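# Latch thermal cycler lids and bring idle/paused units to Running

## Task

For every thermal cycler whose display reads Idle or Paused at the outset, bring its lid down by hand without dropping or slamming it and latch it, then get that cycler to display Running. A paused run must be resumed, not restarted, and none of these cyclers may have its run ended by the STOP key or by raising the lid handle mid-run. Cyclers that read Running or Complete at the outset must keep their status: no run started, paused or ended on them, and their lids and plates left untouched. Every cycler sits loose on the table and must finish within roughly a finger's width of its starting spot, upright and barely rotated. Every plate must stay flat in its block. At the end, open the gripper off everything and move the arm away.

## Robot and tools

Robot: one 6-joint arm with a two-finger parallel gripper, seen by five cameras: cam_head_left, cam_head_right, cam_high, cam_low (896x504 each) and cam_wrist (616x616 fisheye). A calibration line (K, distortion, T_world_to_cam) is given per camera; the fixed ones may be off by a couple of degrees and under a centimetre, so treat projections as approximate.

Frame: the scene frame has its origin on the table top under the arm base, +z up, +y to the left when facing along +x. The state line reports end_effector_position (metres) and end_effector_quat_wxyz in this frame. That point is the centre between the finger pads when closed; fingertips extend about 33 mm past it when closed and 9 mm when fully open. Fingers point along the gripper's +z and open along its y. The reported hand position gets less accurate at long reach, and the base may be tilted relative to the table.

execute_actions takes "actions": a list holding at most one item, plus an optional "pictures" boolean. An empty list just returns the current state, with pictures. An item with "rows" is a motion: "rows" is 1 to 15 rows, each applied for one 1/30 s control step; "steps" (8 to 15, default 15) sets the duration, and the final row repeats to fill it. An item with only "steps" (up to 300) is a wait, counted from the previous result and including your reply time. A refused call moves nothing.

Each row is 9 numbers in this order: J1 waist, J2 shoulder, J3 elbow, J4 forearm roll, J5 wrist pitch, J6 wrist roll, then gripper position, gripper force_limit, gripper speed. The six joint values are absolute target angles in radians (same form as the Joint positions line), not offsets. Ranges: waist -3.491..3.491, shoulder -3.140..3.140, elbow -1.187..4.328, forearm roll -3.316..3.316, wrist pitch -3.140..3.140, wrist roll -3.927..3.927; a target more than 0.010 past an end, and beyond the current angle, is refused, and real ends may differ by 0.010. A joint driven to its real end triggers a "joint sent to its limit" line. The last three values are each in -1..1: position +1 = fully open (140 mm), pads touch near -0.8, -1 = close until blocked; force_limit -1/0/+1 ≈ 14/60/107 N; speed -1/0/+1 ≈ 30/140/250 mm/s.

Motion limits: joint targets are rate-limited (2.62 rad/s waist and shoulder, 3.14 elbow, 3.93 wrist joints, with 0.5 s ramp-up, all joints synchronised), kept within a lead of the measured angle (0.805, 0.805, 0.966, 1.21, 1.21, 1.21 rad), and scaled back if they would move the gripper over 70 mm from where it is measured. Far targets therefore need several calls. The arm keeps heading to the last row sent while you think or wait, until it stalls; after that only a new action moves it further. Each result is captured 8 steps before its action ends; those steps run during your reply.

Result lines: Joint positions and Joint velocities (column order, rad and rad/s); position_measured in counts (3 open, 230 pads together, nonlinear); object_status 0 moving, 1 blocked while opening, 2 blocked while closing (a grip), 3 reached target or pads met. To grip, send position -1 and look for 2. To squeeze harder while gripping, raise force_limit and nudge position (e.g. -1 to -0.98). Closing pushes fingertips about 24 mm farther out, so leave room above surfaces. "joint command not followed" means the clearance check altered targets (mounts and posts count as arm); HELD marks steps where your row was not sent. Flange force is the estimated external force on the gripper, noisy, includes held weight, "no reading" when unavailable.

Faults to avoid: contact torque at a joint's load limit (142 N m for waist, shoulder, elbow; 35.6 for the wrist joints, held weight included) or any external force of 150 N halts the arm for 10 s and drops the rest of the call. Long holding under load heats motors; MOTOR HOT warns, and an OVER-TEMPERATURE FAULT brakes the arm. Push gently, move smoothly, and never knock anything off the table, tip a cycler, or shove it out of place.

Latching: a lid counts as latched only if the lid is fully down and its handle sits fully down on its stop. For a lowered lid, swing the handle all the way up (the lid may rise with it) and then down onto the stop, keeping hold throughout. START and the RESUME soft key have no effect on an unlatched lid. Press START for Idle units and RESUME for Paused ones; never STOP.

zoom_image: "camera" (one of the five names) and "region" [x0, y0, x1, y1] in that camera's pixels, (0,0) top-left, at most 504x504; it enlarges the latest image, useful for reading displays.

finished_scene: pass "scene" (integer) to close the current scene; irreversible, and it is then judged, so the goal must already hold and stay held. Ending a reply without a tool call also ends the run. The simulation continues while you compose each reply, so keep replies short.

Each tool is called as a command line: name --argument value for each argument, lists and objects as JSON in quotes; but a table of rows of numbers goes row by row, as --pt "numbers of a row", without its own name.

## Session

execute_actions --actions '[]'

Scene clock: 0.00 s of 7800.00 s.
end_effector_position=(+0.3011, +0.0923, +0.3545) position_measured=3 object_status=3 end_effector_quat_wxyz=(+0.010, -0.239, +0.971, -0.000)
Joint positions: [ 1.402  0.337 -0.371  0.284 -1.578 -2.438]
Joint velocities: [-0.001 -0.001  0.     0.    -0.    -0.   ]
Flange force (N, the push that the arm receives, along the gripper's own x y z axes): no reading
camera_calibration (this result's frames):
cam_wrist: T_world_to_cam=[[-0.439057, 0.898443, -0.0053082, 0.0528696], [0.800126, 0.393685, 0.45256, -0.434061], [0.408689, 0.194453, -0.891718, 0.351803], [0, 0, 0, 1]] pos_world=[0.226738, 0.0549738, 0.510428]

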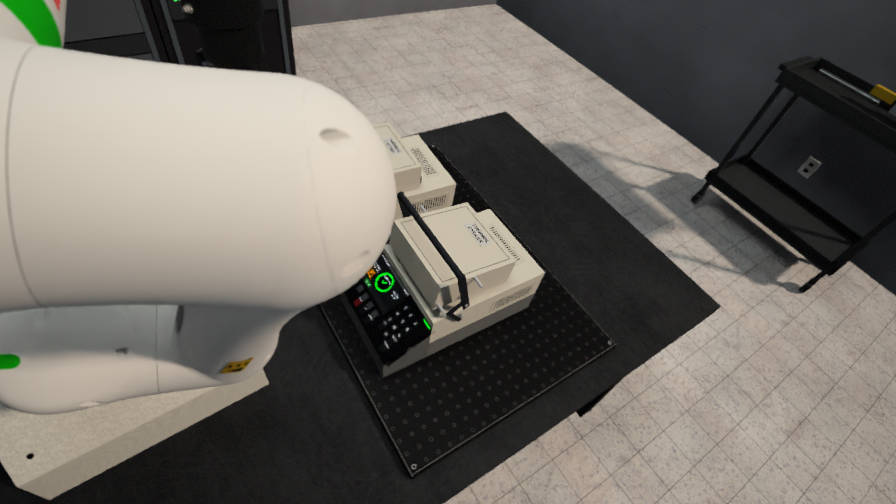

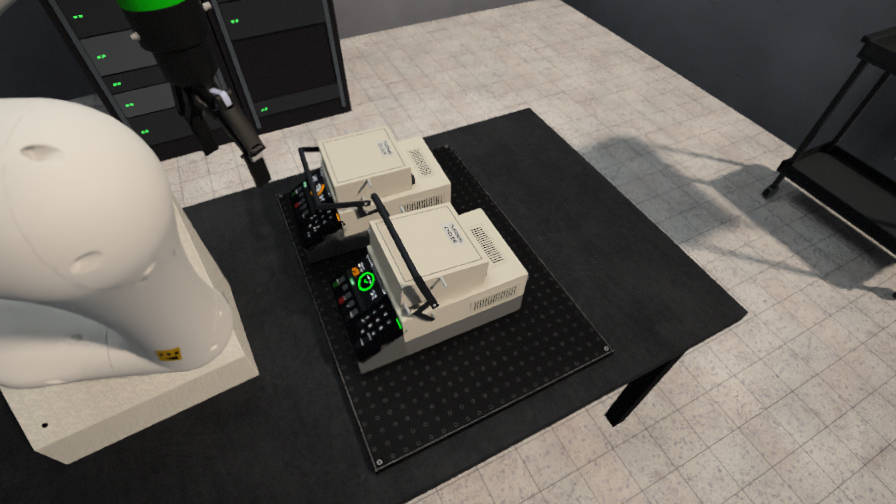

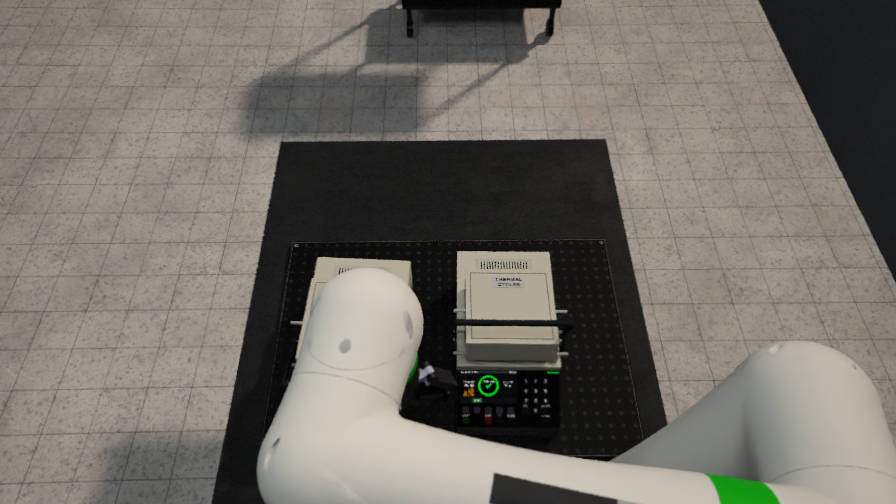

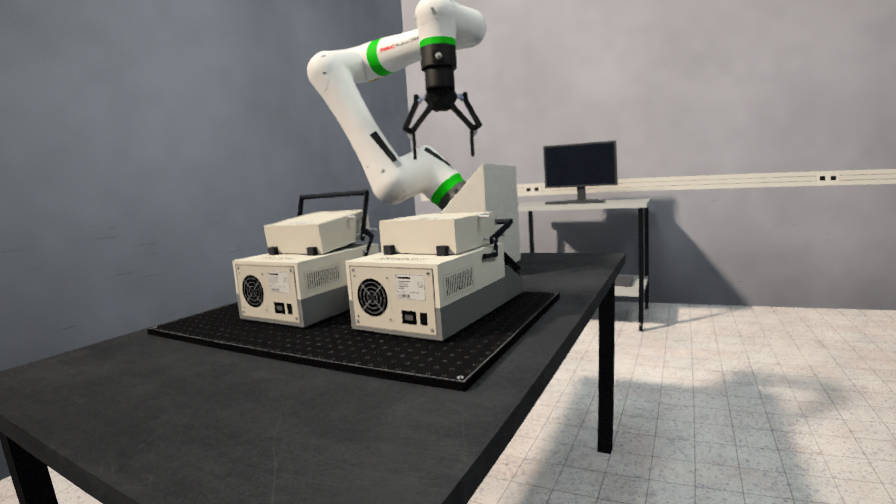

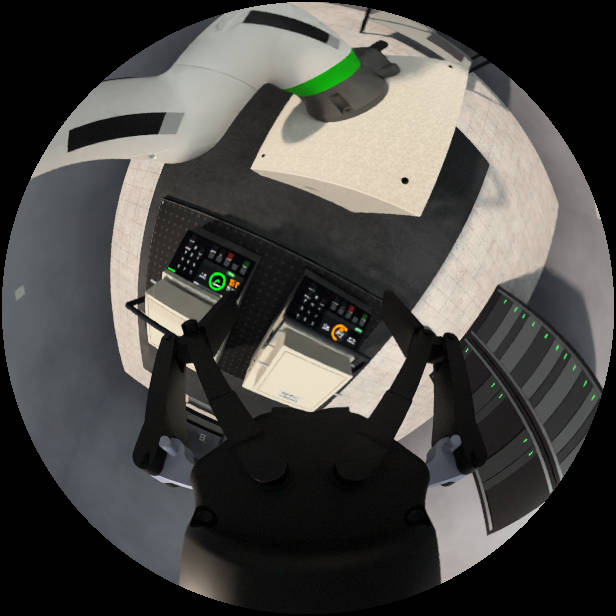

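zoom_image --camera "cam_wrist" --region '[280,260,400,380]'

zoom_image --camera "cam_low" --region '[370,190,540,300]'

Region (280, 260, 400, 380) of cam_wrist's 616x616 image, scaled by 4.200, with more detail than that image has.

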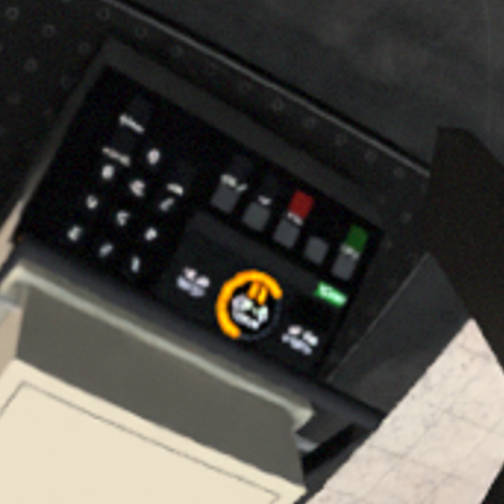

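Region (370, 190, 540, 300) of cam_low's 896x504 image, scaled by 2.965, with more detail than that image has; it fills the top 326 rows of this view, and the rest is white.

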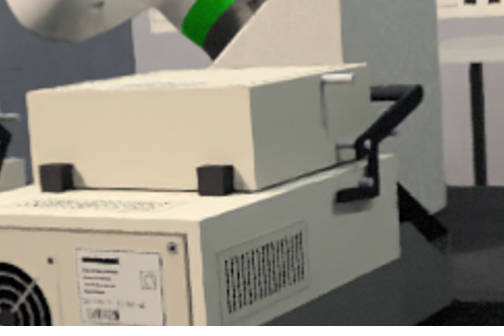

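execute_actions --actions '[{"rows":[[1.47,0.76,-0.48,0.62,-1.06,-1.75,-1,0,1]]}]'

execute_actions --actions '[{"steps":25}]'

Scene clock: 1.13 s of 7800.00 s.
end_effector_position=(+0.3228, +0.1341, +0.3313) position_measured=78 object_status=0 end_effector_quat_wxyz=(+0.049, -0.341, +0.939, -0.021)
Joint positions: [ 1.417  0.435 -0.396  0.362 -1.458 -2.278]
Joint velocities: [ 0.125  0.775 -0.201  0.602  0.931  1.234]
Flange force (N, the push that the arm receives, along the gripper's own x y z axes): [-7.0 1.9 6.1]
Steps of this call (steps 1 to 27: nothing new was sent; steps 28 to 34: the first 7 steps of this action). Readings (joint positions | what the end effector reports):
28: [1.402 0.337 -0.371 0.284 -1.578 -2.437] | position_measured=3 object_status=0
29: [1.402 0.341 -0.371 0.287 -1.573 -2.431] | position_measured=11 object_status=0
31: [1.406 0.364 -0.378 0.305 -1.545 -2.393] | position_measured=38 object_status=0
34: the state above

Scene clock: 1.97 s of 7800.00 s.
end_effector_position=(+0.3513, +0.2750, +0.2368) position_measured=233 object_status=3 end_effector_quat_wxyz=(-0.129, +0.682, -0.713, +0.099)
Joint positions: [ 1.47  0.76 -0.48  0.62 -1.06 -1.75]
Joint velocities: [ 0.     0.001 -0.    -0.     0.001  0.001]
Flange force (N, the push that the arm receives, along the gripper's own x y z axes): [0.1 -3.5 4.5]
Kept back: nothing.
Steps of this call (steps 1 to 8: the last 8 steps of your previous action; steps 9 to 25: the robot went on to your last target). Readings (joint positions | what the end effector reports):
1: [1.422 0.461 -0.403 0.382 -1.427 -2.237] | position_measured=92 object_status=0
2: [1.426 0.486 -0.409 0.402 -1.396 -2.196] | position_measured=105 object_status=0
4: [1.434 0.535 -0.422 0.441 -1.336 -2.116] | position_measured=132 object_status=0
8: [1.449 0.633 -0.447 0.519 -1.216 -1.957] | position_measured=186 object_status=0
25: the state above

execute_actions --actions '[{"rows":[[1.393,0.908,-0.529,0.79,-0.937,-1.845,-1,0,1]]}]'

execute_actions --actions '[{"steps":12}]' --pictures true

zoom_image --camera "cam_wrist" --region '[230,200,370,340]'

Scene clock: 2.47 s of 7800.00 s.
end_effector_position=(+0.3659, +0.2859, +0.1854) position_measured=233 object_status=3 end_effector_quat_wxyz=(-0.125, +0.690, -0.703, +0.118)
Joint positions: [ 1.418  0.861 -0.513  0.735 -0.977 -1.815]
Joint velocities: [-0.339  0.651 -0.216  0.734  0.528 -0.394]
Flange force (N, the push that the arm receives, along the gripper's own x y z axes): [-8.2 -0.9 26.8]
Steps of this call (steps 1 to 8: the robot went on to your last target; steps 9 to 15: the first 7 steps of this action). Readings (joint positions | what the end effector reports):
9: [1.470 0.760 -0.480 0.620 -1.060 -1.750] | position_measured=233 object_status=3
10: [1.468 0.764 -0.481 0.625 -1.056 -1.753] | position_measured=233 object_status=3
12: [1.455 0.789 -0.490 0.654 -1.035 -1.770] | position_measured=233 object_status=3
15: the state above

Scene clock: 2.87 s of 7800.00 s.
end_effector_position=(+0.3690, +0.2910, +0.1599) position_measured=233 object_status=3 end_effector_quat_wxyz=(-0.123, +0.697, -0.696, +0.123)
Joint positions: [ 1.393  0.908 -0.529  0.79  -0.937 -1.845]
Joint velocities: [ 0.     0.001 -0.     0.001  0.    -0.   ]
Flange force (N, the push that the arm receives, along the gripper's own x y z axes): [1.0 1.9 5.0]
Kept back: nothing.
Steps of this call (steps 1 to 8: the last 8 steps of your previous action; steps 9 to 12: the robot went on to your last target). Readings (joint positions | what the end effector reports):
1: [1.408 0.880 -0.520 0.757 -0.961 -1.827] | position_measured=233 object_status=3
2: [1.400 0.894 -0.525 0.774 -0.949 -1.836] | position_measured=233 object_status=3
4: [1.394 0.907 -0.529 0.788 -0.938 -1.844] | position_measured=233 object_status=3
8: [1.393 0.908 -0.529 0.790 -0.937 -1.845] | position_measured=233 object_status=3
12: the state above
camera_calibration (this result's frames):
cam_wrist: T_world_to_cam=[[-0.939286, 0.0270472, -0.342069, 0.395118], [-0.125743, 0.900411, 0.416471, -0.278552], [0.319267, 0.434198, -0.842342, 0.0672404], [0, 0, 0, 1]] pos_world=[0.314635, 0.210929, 0.307806]

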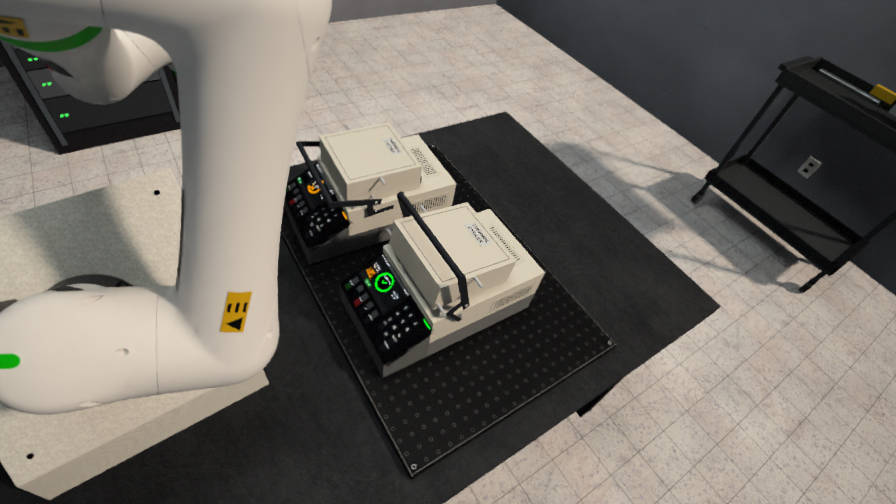

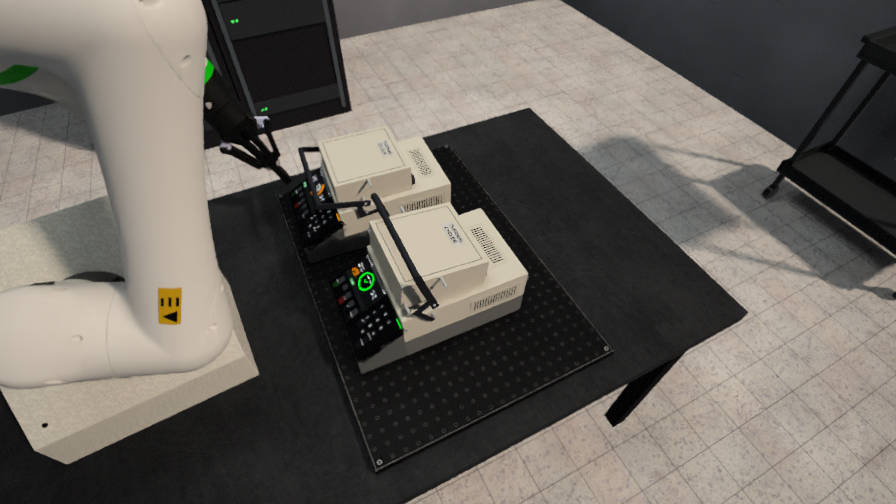

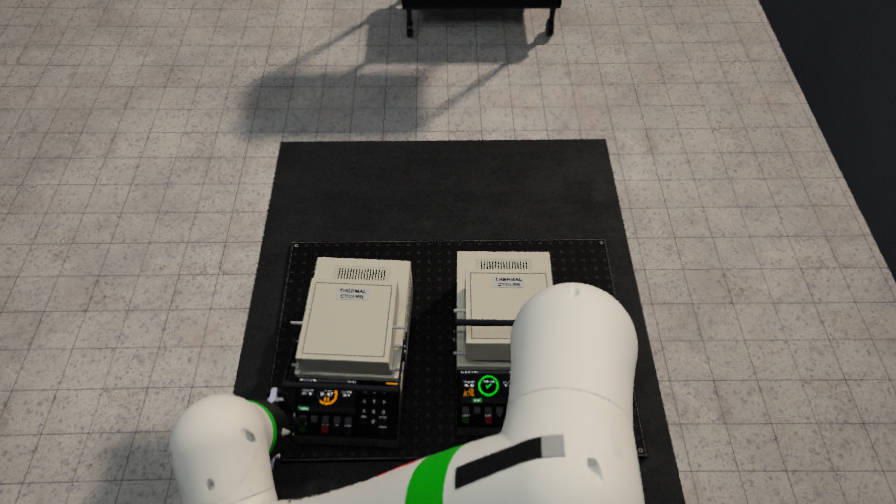

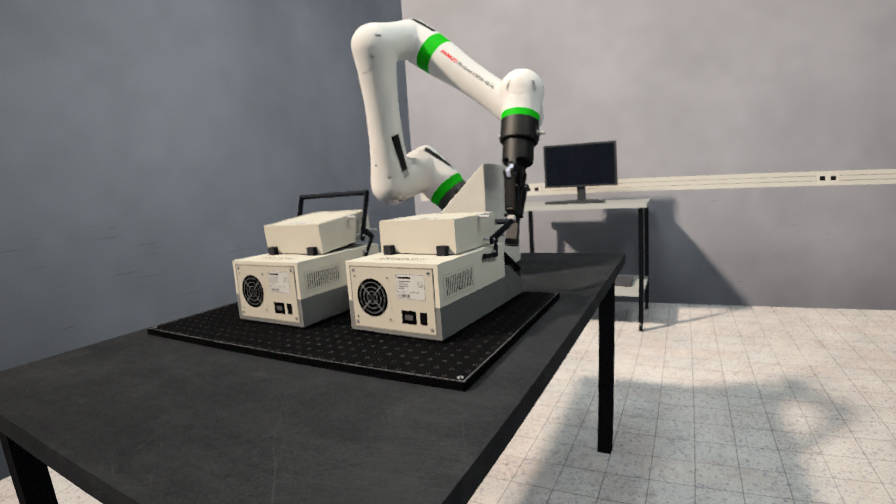

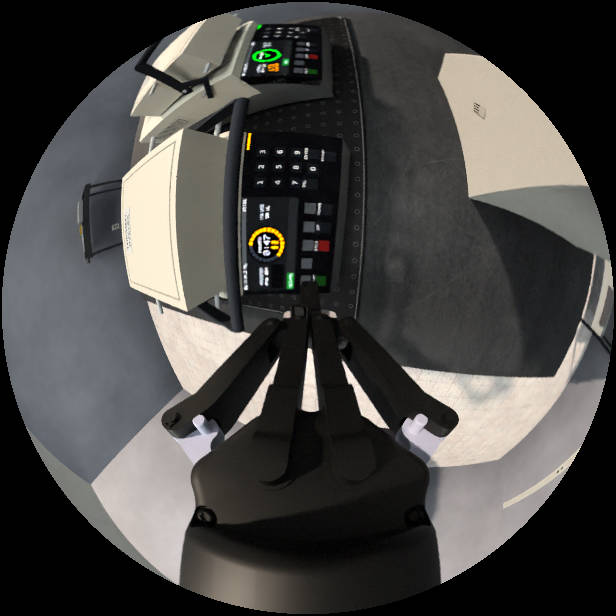

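Region (230, 200, 370, 340) of cam_wrist's 616x616 image, scaled by 3.600, with more detail than that image has.

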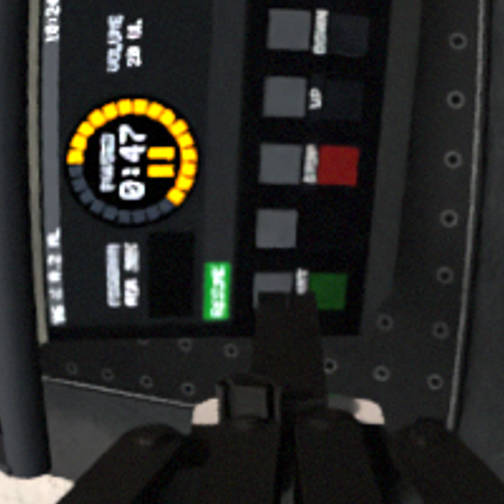

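execute_actions --actions '[{"rows":[[1.3225,0.9445,-0.558,0.895,-0.8885,-1.903,-1,0,1]],"steps":10}]'

execute_actions --actions '[{"rows":[[1.316,0.948,-0.5605,0.9045,-0.884,-1.908,-1,0,1]]}]' --pictures true

zoom_image --camera "cam_wrist" --region '[230,200,370,340]'

Scene clock: 3.43 s of 7800.00 s.
end_effector_position=(+0.3702, +0.2910, +0.1581) position_measured=233 object_status=3 end_effector_quat_wxyz=(-0.123, +0.696, -0.696, +0.123)
Joint positions: [ 1.389  0.91  -0.531  0.797 -0.934 -1.849]
Joint velocities: [-0.195  0.099 -0.079  0.295  0.138 -0.165]
Flange force (N, the push that the arm receives, along the gripper's own x y z axes): [0.8 5.7 -17.3]
Steps of this call (steps 1 to 15: the robot went on to your last target; steps 16 to 17: the first 2 steps of this action). Readings (joint positions | what the end effector reports):
16: [1.393 0.908 -0.529 0.791 -0.937 -1.845] | position_measured=233 object_status=3
17: the state above

Scene clock: 3.93 s of 7800.00 s.
end_effector_position=(+0.3846, +0.2887, +0.1261) position_measured=233 object_status=3 end_effector_quat_wxyz=(-0.123, +0.696, -0.697, +0.123)
Joint positions: [ 1.316  0.948 -0.56   0.904 -0.884 -1.908]
Joint velocities: [-0.002 -0.    -0.001  0.004  0.004 -0.001]
Flange force (N, the push that the arm receives, along the gripper's own x y z axes): [12.5 0.6 7.5]
Steps of this call (steps 1 to 8: the last 8 steps of your previous action; steps 9 to 15: the first 7 steps of this action). Readings (joint positions | what the end effector reports):
9: [1.322 0.944 -0.558 0.895 -0.888 -1.903] | position_measured=233 object_status=3
10: [1.320 0.946 -0.559 0.898 -0.887 -1.905] | position_measured=233 object_status=3
12: [1.317 0.947 -0.560 0.903 -0.885 -1.907] | position_measured=233 object_status=3
15: the state above
camera_calibration (this result's frames):
cam_wrist: T_world_to_cam=[[-0.939223, 0.0284902, -0.342123, 0.397823], [-0.124553, 0.900374, 0.41691, -0.261009], [0.319916, 0.434184, -0.842103, 0.0345813], [0, 0, 0, 1]] pos_world=[0.330072, 0.208657, 0.274043]

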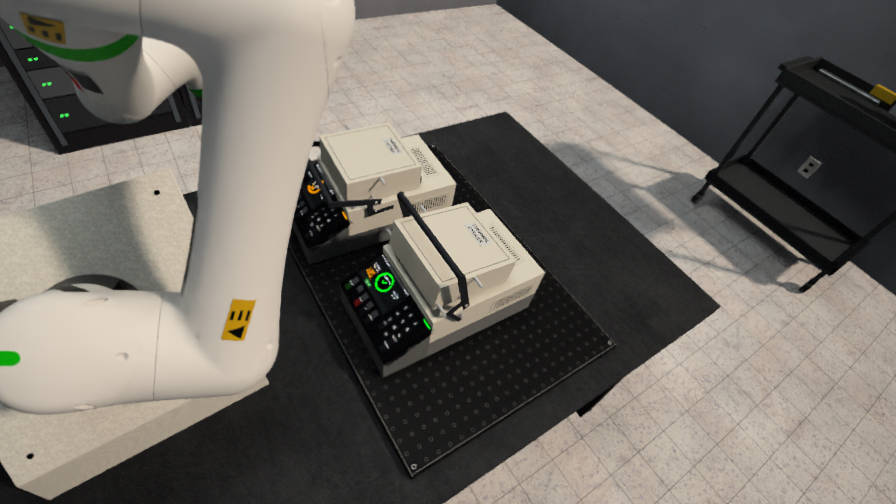

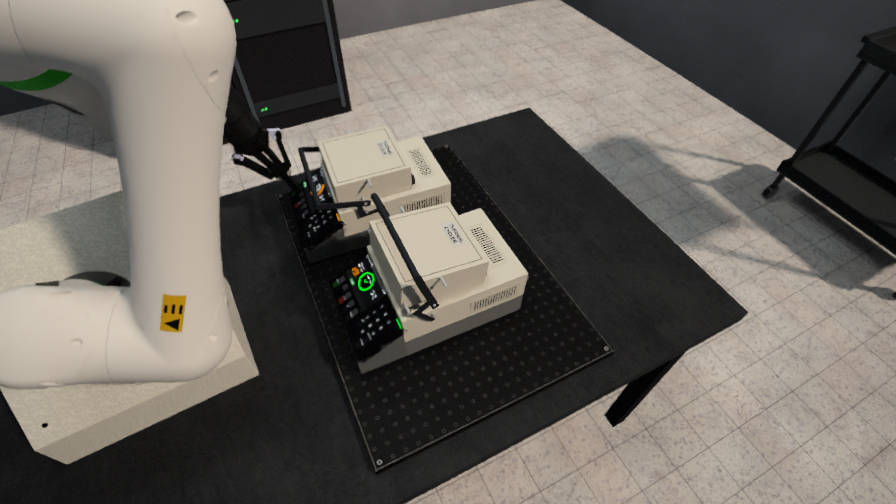

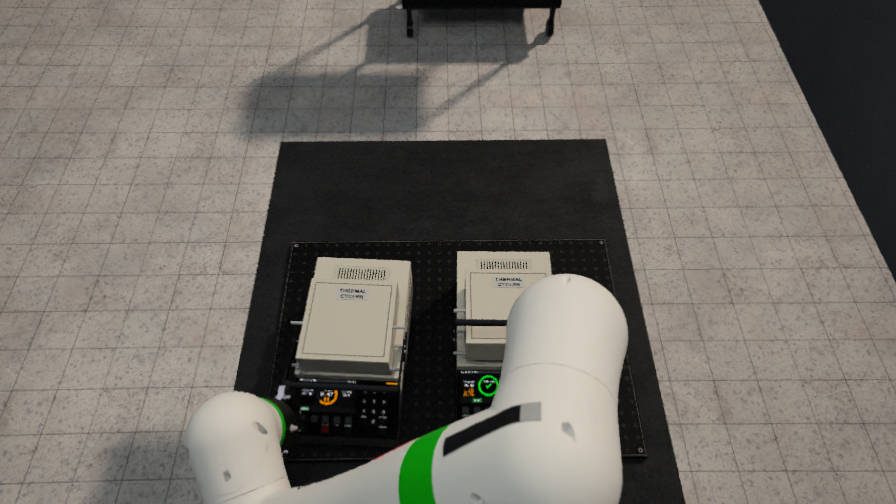

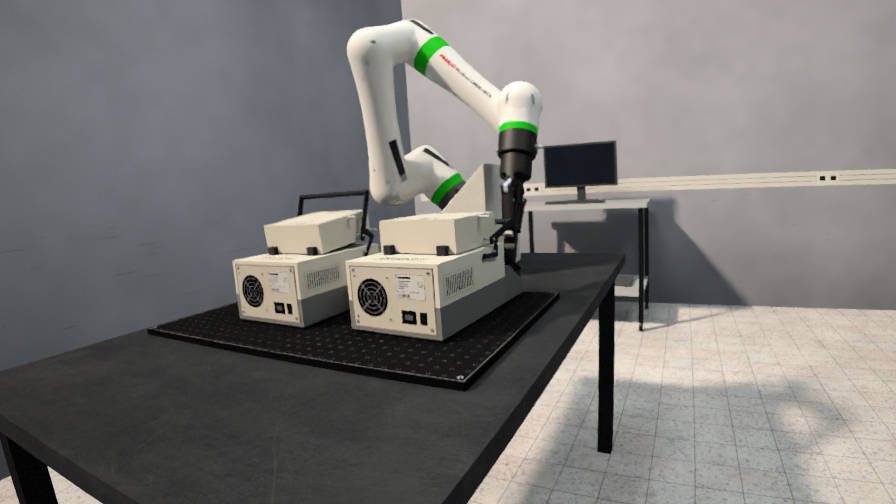

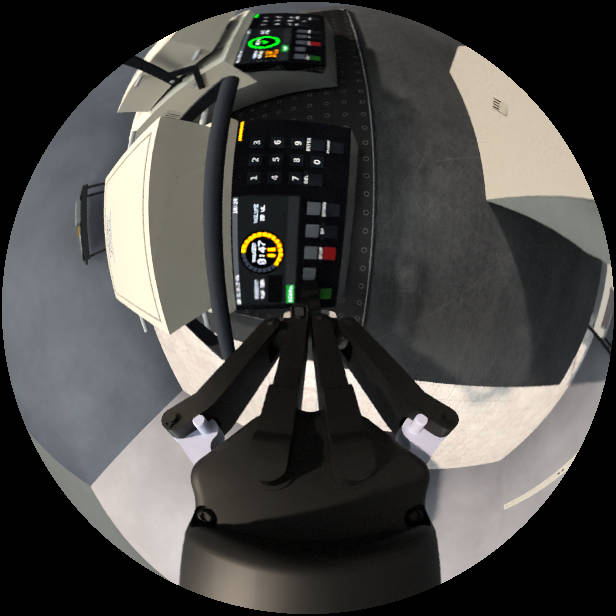

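Region (230, 200, 370, 340) of cam_wrist's 616x616 image, scaled by 3.600, with more detail than that image has.

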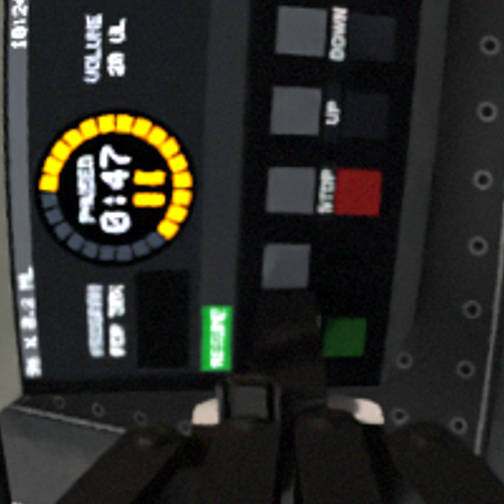

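execute_actions --actions '[{"rows":[[1.31,0.951,-0.563,0.9135,-0.872,-1.913,-1,0,1]],"steps":8}]'

execute_actions --actions '[{"rows":[[1.305,0.9537,-0.565,0.921,-0.8685,-1.917,-1,0,1]]}]'

Scene clock: 4.20 s of 7800.00 s.
end_effector_position=(+0.3846, +0.2887, +0.1261) position_measured=233 object_status=3 end_effector_quat_wxyz=(-0.123, +0.696, -0.697, +0.123)
Joint positions: [ 1.316  0.948 -0.56   0.904 -0.884 -1.908]
Joint velocities: [-0.001  0.001 -0.    -0.001  0.002 -0.001]
Flange force (N, the push that the arm receives, along the gripper's own x y z axes): [5.7 -2.3 11.1]
Kept back: the last 8 steps of this action.
Steps of this call (steps 1 to 8: the last 8 steps of your previous action). Readings (joint positions | what the end effector reports):
1: [1.316 0.948 -0.560 0.904 -0.884 -1.908] | position_measured=233 object_status=3
2: [1.316 0.948 -0.560 0.904 -0.884 -1.908] | position_measured=233 object_status=3
4: [1.316 0.948 -0.560 0.904 -0.884 -1.908] | position_measured=233 object_status=3
8: the state above

Scene clock: 4.70 s of 7800.00 s.
end_effector_position=(+0.3853, +0.2912, +0.1210) position_measured=233 object_status=3 end_effector_quat_wxyz=(-0.125, +0.697, -0.696, +0.119)
Joint positions: [ 1.305  0.953 -0.565  0.921 -0.869 -1.917]
Joint velocities: [-0.003  0.002 -0.001  0.003  0.001 -0.001]
Flange force (N, the push that the arm receives, along the gripper's own x y z axes): [18.1 4.4 -33.9]
Steps of this call (steps 1 to 8: the last 8 steps of your previous action; steps 9 to 15: the first 7 steps of this action). Readings (joint positions | what the end effector reports):
9: [1.310 0.951 -0.563 0.914 -0.872 -1.913] | position_measured=233 object_status=3
10: [1.308 0.952 -0.564 0.916 -0.871 -1.915] | position_measured=233 object_status=3
12: [1.306 0.953 -0.565 0.920 -0.869 -1.916] | position_measured=233 object_status=3
15: the state above

execute_actions --actions '[{"rows":[[1.35,0.93,-0.546,0.853,-0.9,-1.88,-1,0,1]]}]' --pictures true

Scene clock: 5.20 s of 7800.00 s.
end_effector_position=(+0.3782, +0.2922, +0.1405) position_measured=233 object_status=3 end_effector_quat_wxyz=(-0.125, +0.696, -0.697, +0.120)
Joint positions: [ 1.349  0.931 -0.547  0.855 -0.899 -1.881]
Joint velocities: [ 0.034 -0.018  0.015 -0.057 -0.028  0.03 ]
Flange force (N, the push that the arm receives, along the gripper's own x y z axes): [3.0 -0.5 -8.4]
Steps of this call (steps 1 to 8: the last 8 steps of your previous action; steps 9 to 15: the first 7 steps of this action). Readings (joint positions | what the end effector reports):
9: [1.305 0.954 -0.565 0.921 -0.868 -1.917] | position_measured=233 object_status=3
10: [1.308 0.953 -0.564 0.916 -0.870 -1.915] | position_measured=233 object_status=3
12: [1.329 0.942 -0.555 0.883 -0.885 -1.897] | position_measured=233 object_status=3
15: the state above
camera_calibration (this result's frames):
cam_wrist: T_world_to_cam=[[-0.939716, 0.0294731, -0.340682, 0.39634], [-0.125206, 0.897438, 0.423, -0.270721], [0.318209, 0.440155, -0.839647, 0.0457328], [0, 0, 0, 1]] pos_world=[0.323999, 0.211144, 0.28794]

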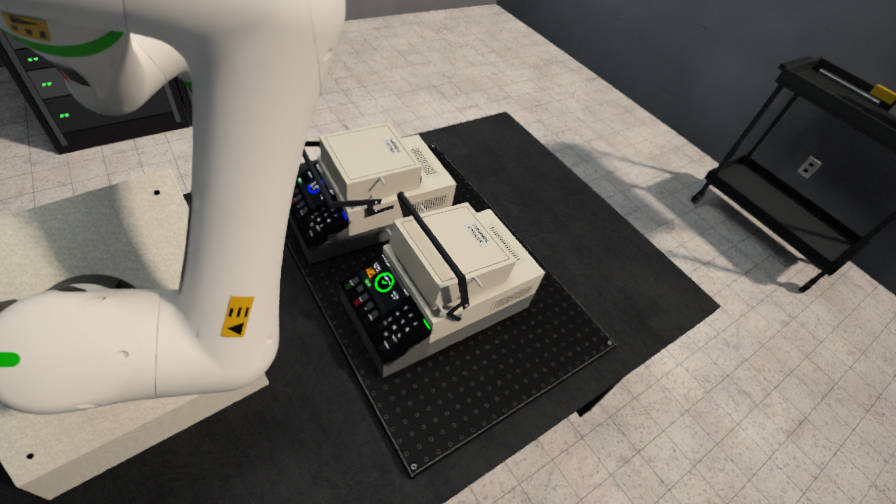

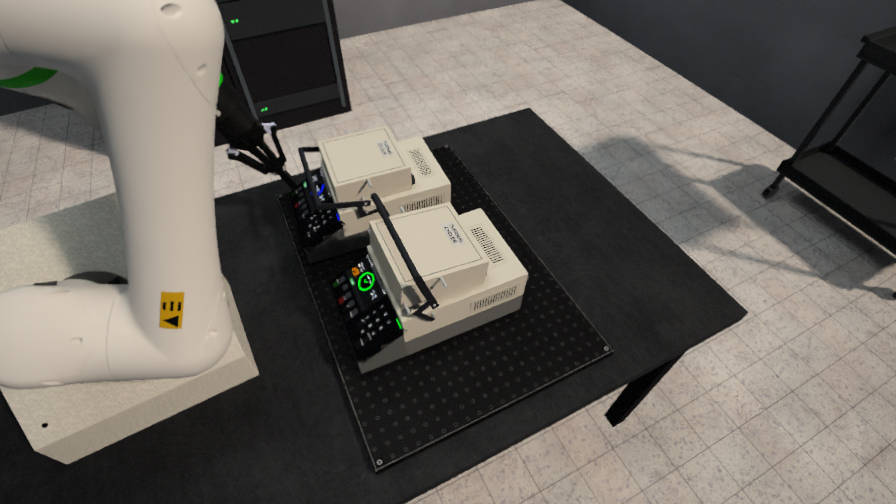

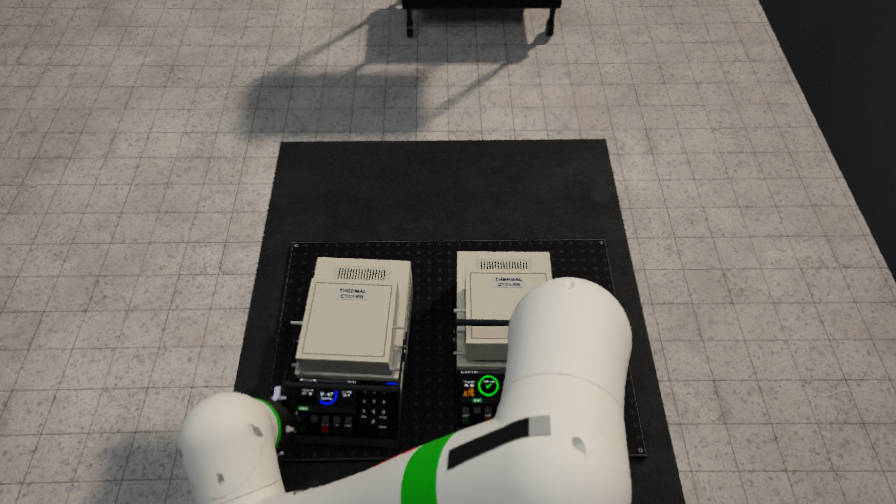

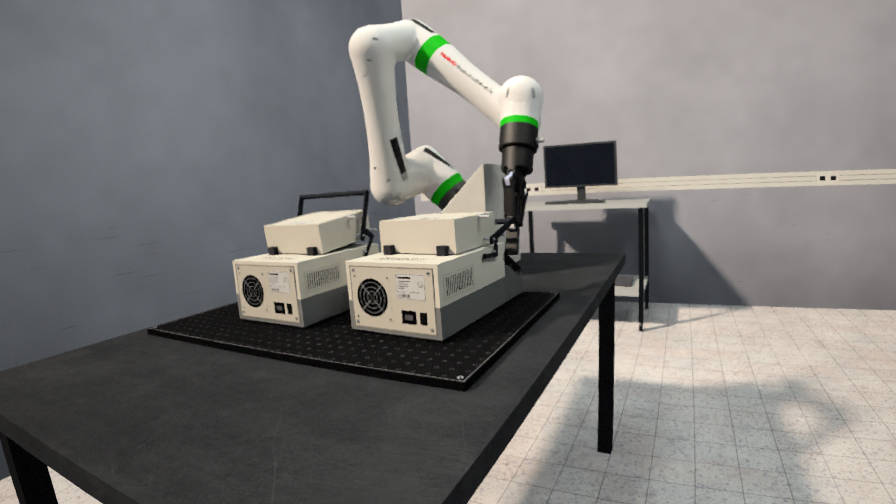

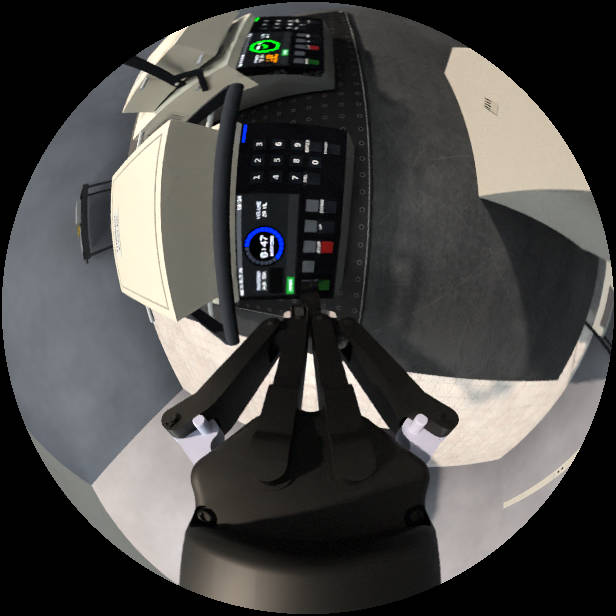

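execute_actions --actions '[{"rows":[[1.55,0.76,-0.47,0.52,-1.06,-1.75,-1,0,1]]}]'

execute_actions --actions '[{"steps":16}]'

finished_scene --scene 2

Scene clock: 5.70 s of 7800.00 s.
end_effector_position=(+0.3544, +0.2903, +0.1910) position_measured=233 object_status=3 end_effector_quat_wxyz=(-0.127, +0.686, -0.708, +0.108)
Joint positions: [ 1.444  0.85  -0.51   0.698 -0.975 -1.819]
Joint velocities: [ 0.691 -0.59   0.263 -1.139 -0.545  0.443]
Flange force (N, the push that the arm receives, along the gripper's own x y z axes): [7.6 3.5 -9.7]
Steps of this call (steps 1 to 8: the last 8 steps of your previous action; steps 9 to 15: the first 7 steps of this action). Readings (joint positions | what the end effector reports):
9: [1.350 0.930 -0.546 0.852 -0.900 -1.880] | position_measured=233 object_status=3
10: [1.354 0.927 -0.545 0.846 -0.903 -1.877] | position_measured=233 object_status=3
12: [1.377 0.907 -0.536 0.808 -0.921 -1.863] | position_measured=233 object_status=3
15: the state above

Scene clock: 6.23 s of 7800.00 s.
end_effector_position=(+0.3093, +0.2886, +0.2401) position_measured=233 object_status=3 end_effector_quat_wxyz=(-0.123, +0.686, -0.713, +0.082)
Joint positions: [ 1.55  0.76 -0.47  0.52 -1.06 -1.75]
Joint velocities: [ 0.     0.     0.     0.001 -0.001  0.001]
Flange force (N, the push that the arm receives, along the gripper's own x y z axes): [3.0 -0.6 5.2]
Kept back: nothing.
Steps of this call (steps 1 to 8: the last 8 steps of your previous action; steps 9 to 16: the robot went on to your last target). Readings (joint positions | what the end effector reports):
1: [1.466 0.831 -0.502 0.660 -0.993 -1.805] | position_measured=233 object_status=3
2: [1.488 0.813 -0.494 0.624 -1.010 -1.790] | position_measured=233 object_status=3
4: [1.524 0.782 -0.480 0.564 -1.039 -1.767] | position_measured=233 object_status=3
8: [1.549 0.761 -0.470 0.521 -1.059 -1.750] | position_measured=233 object_status=3
16: the state above

The scene is finished: the task was done.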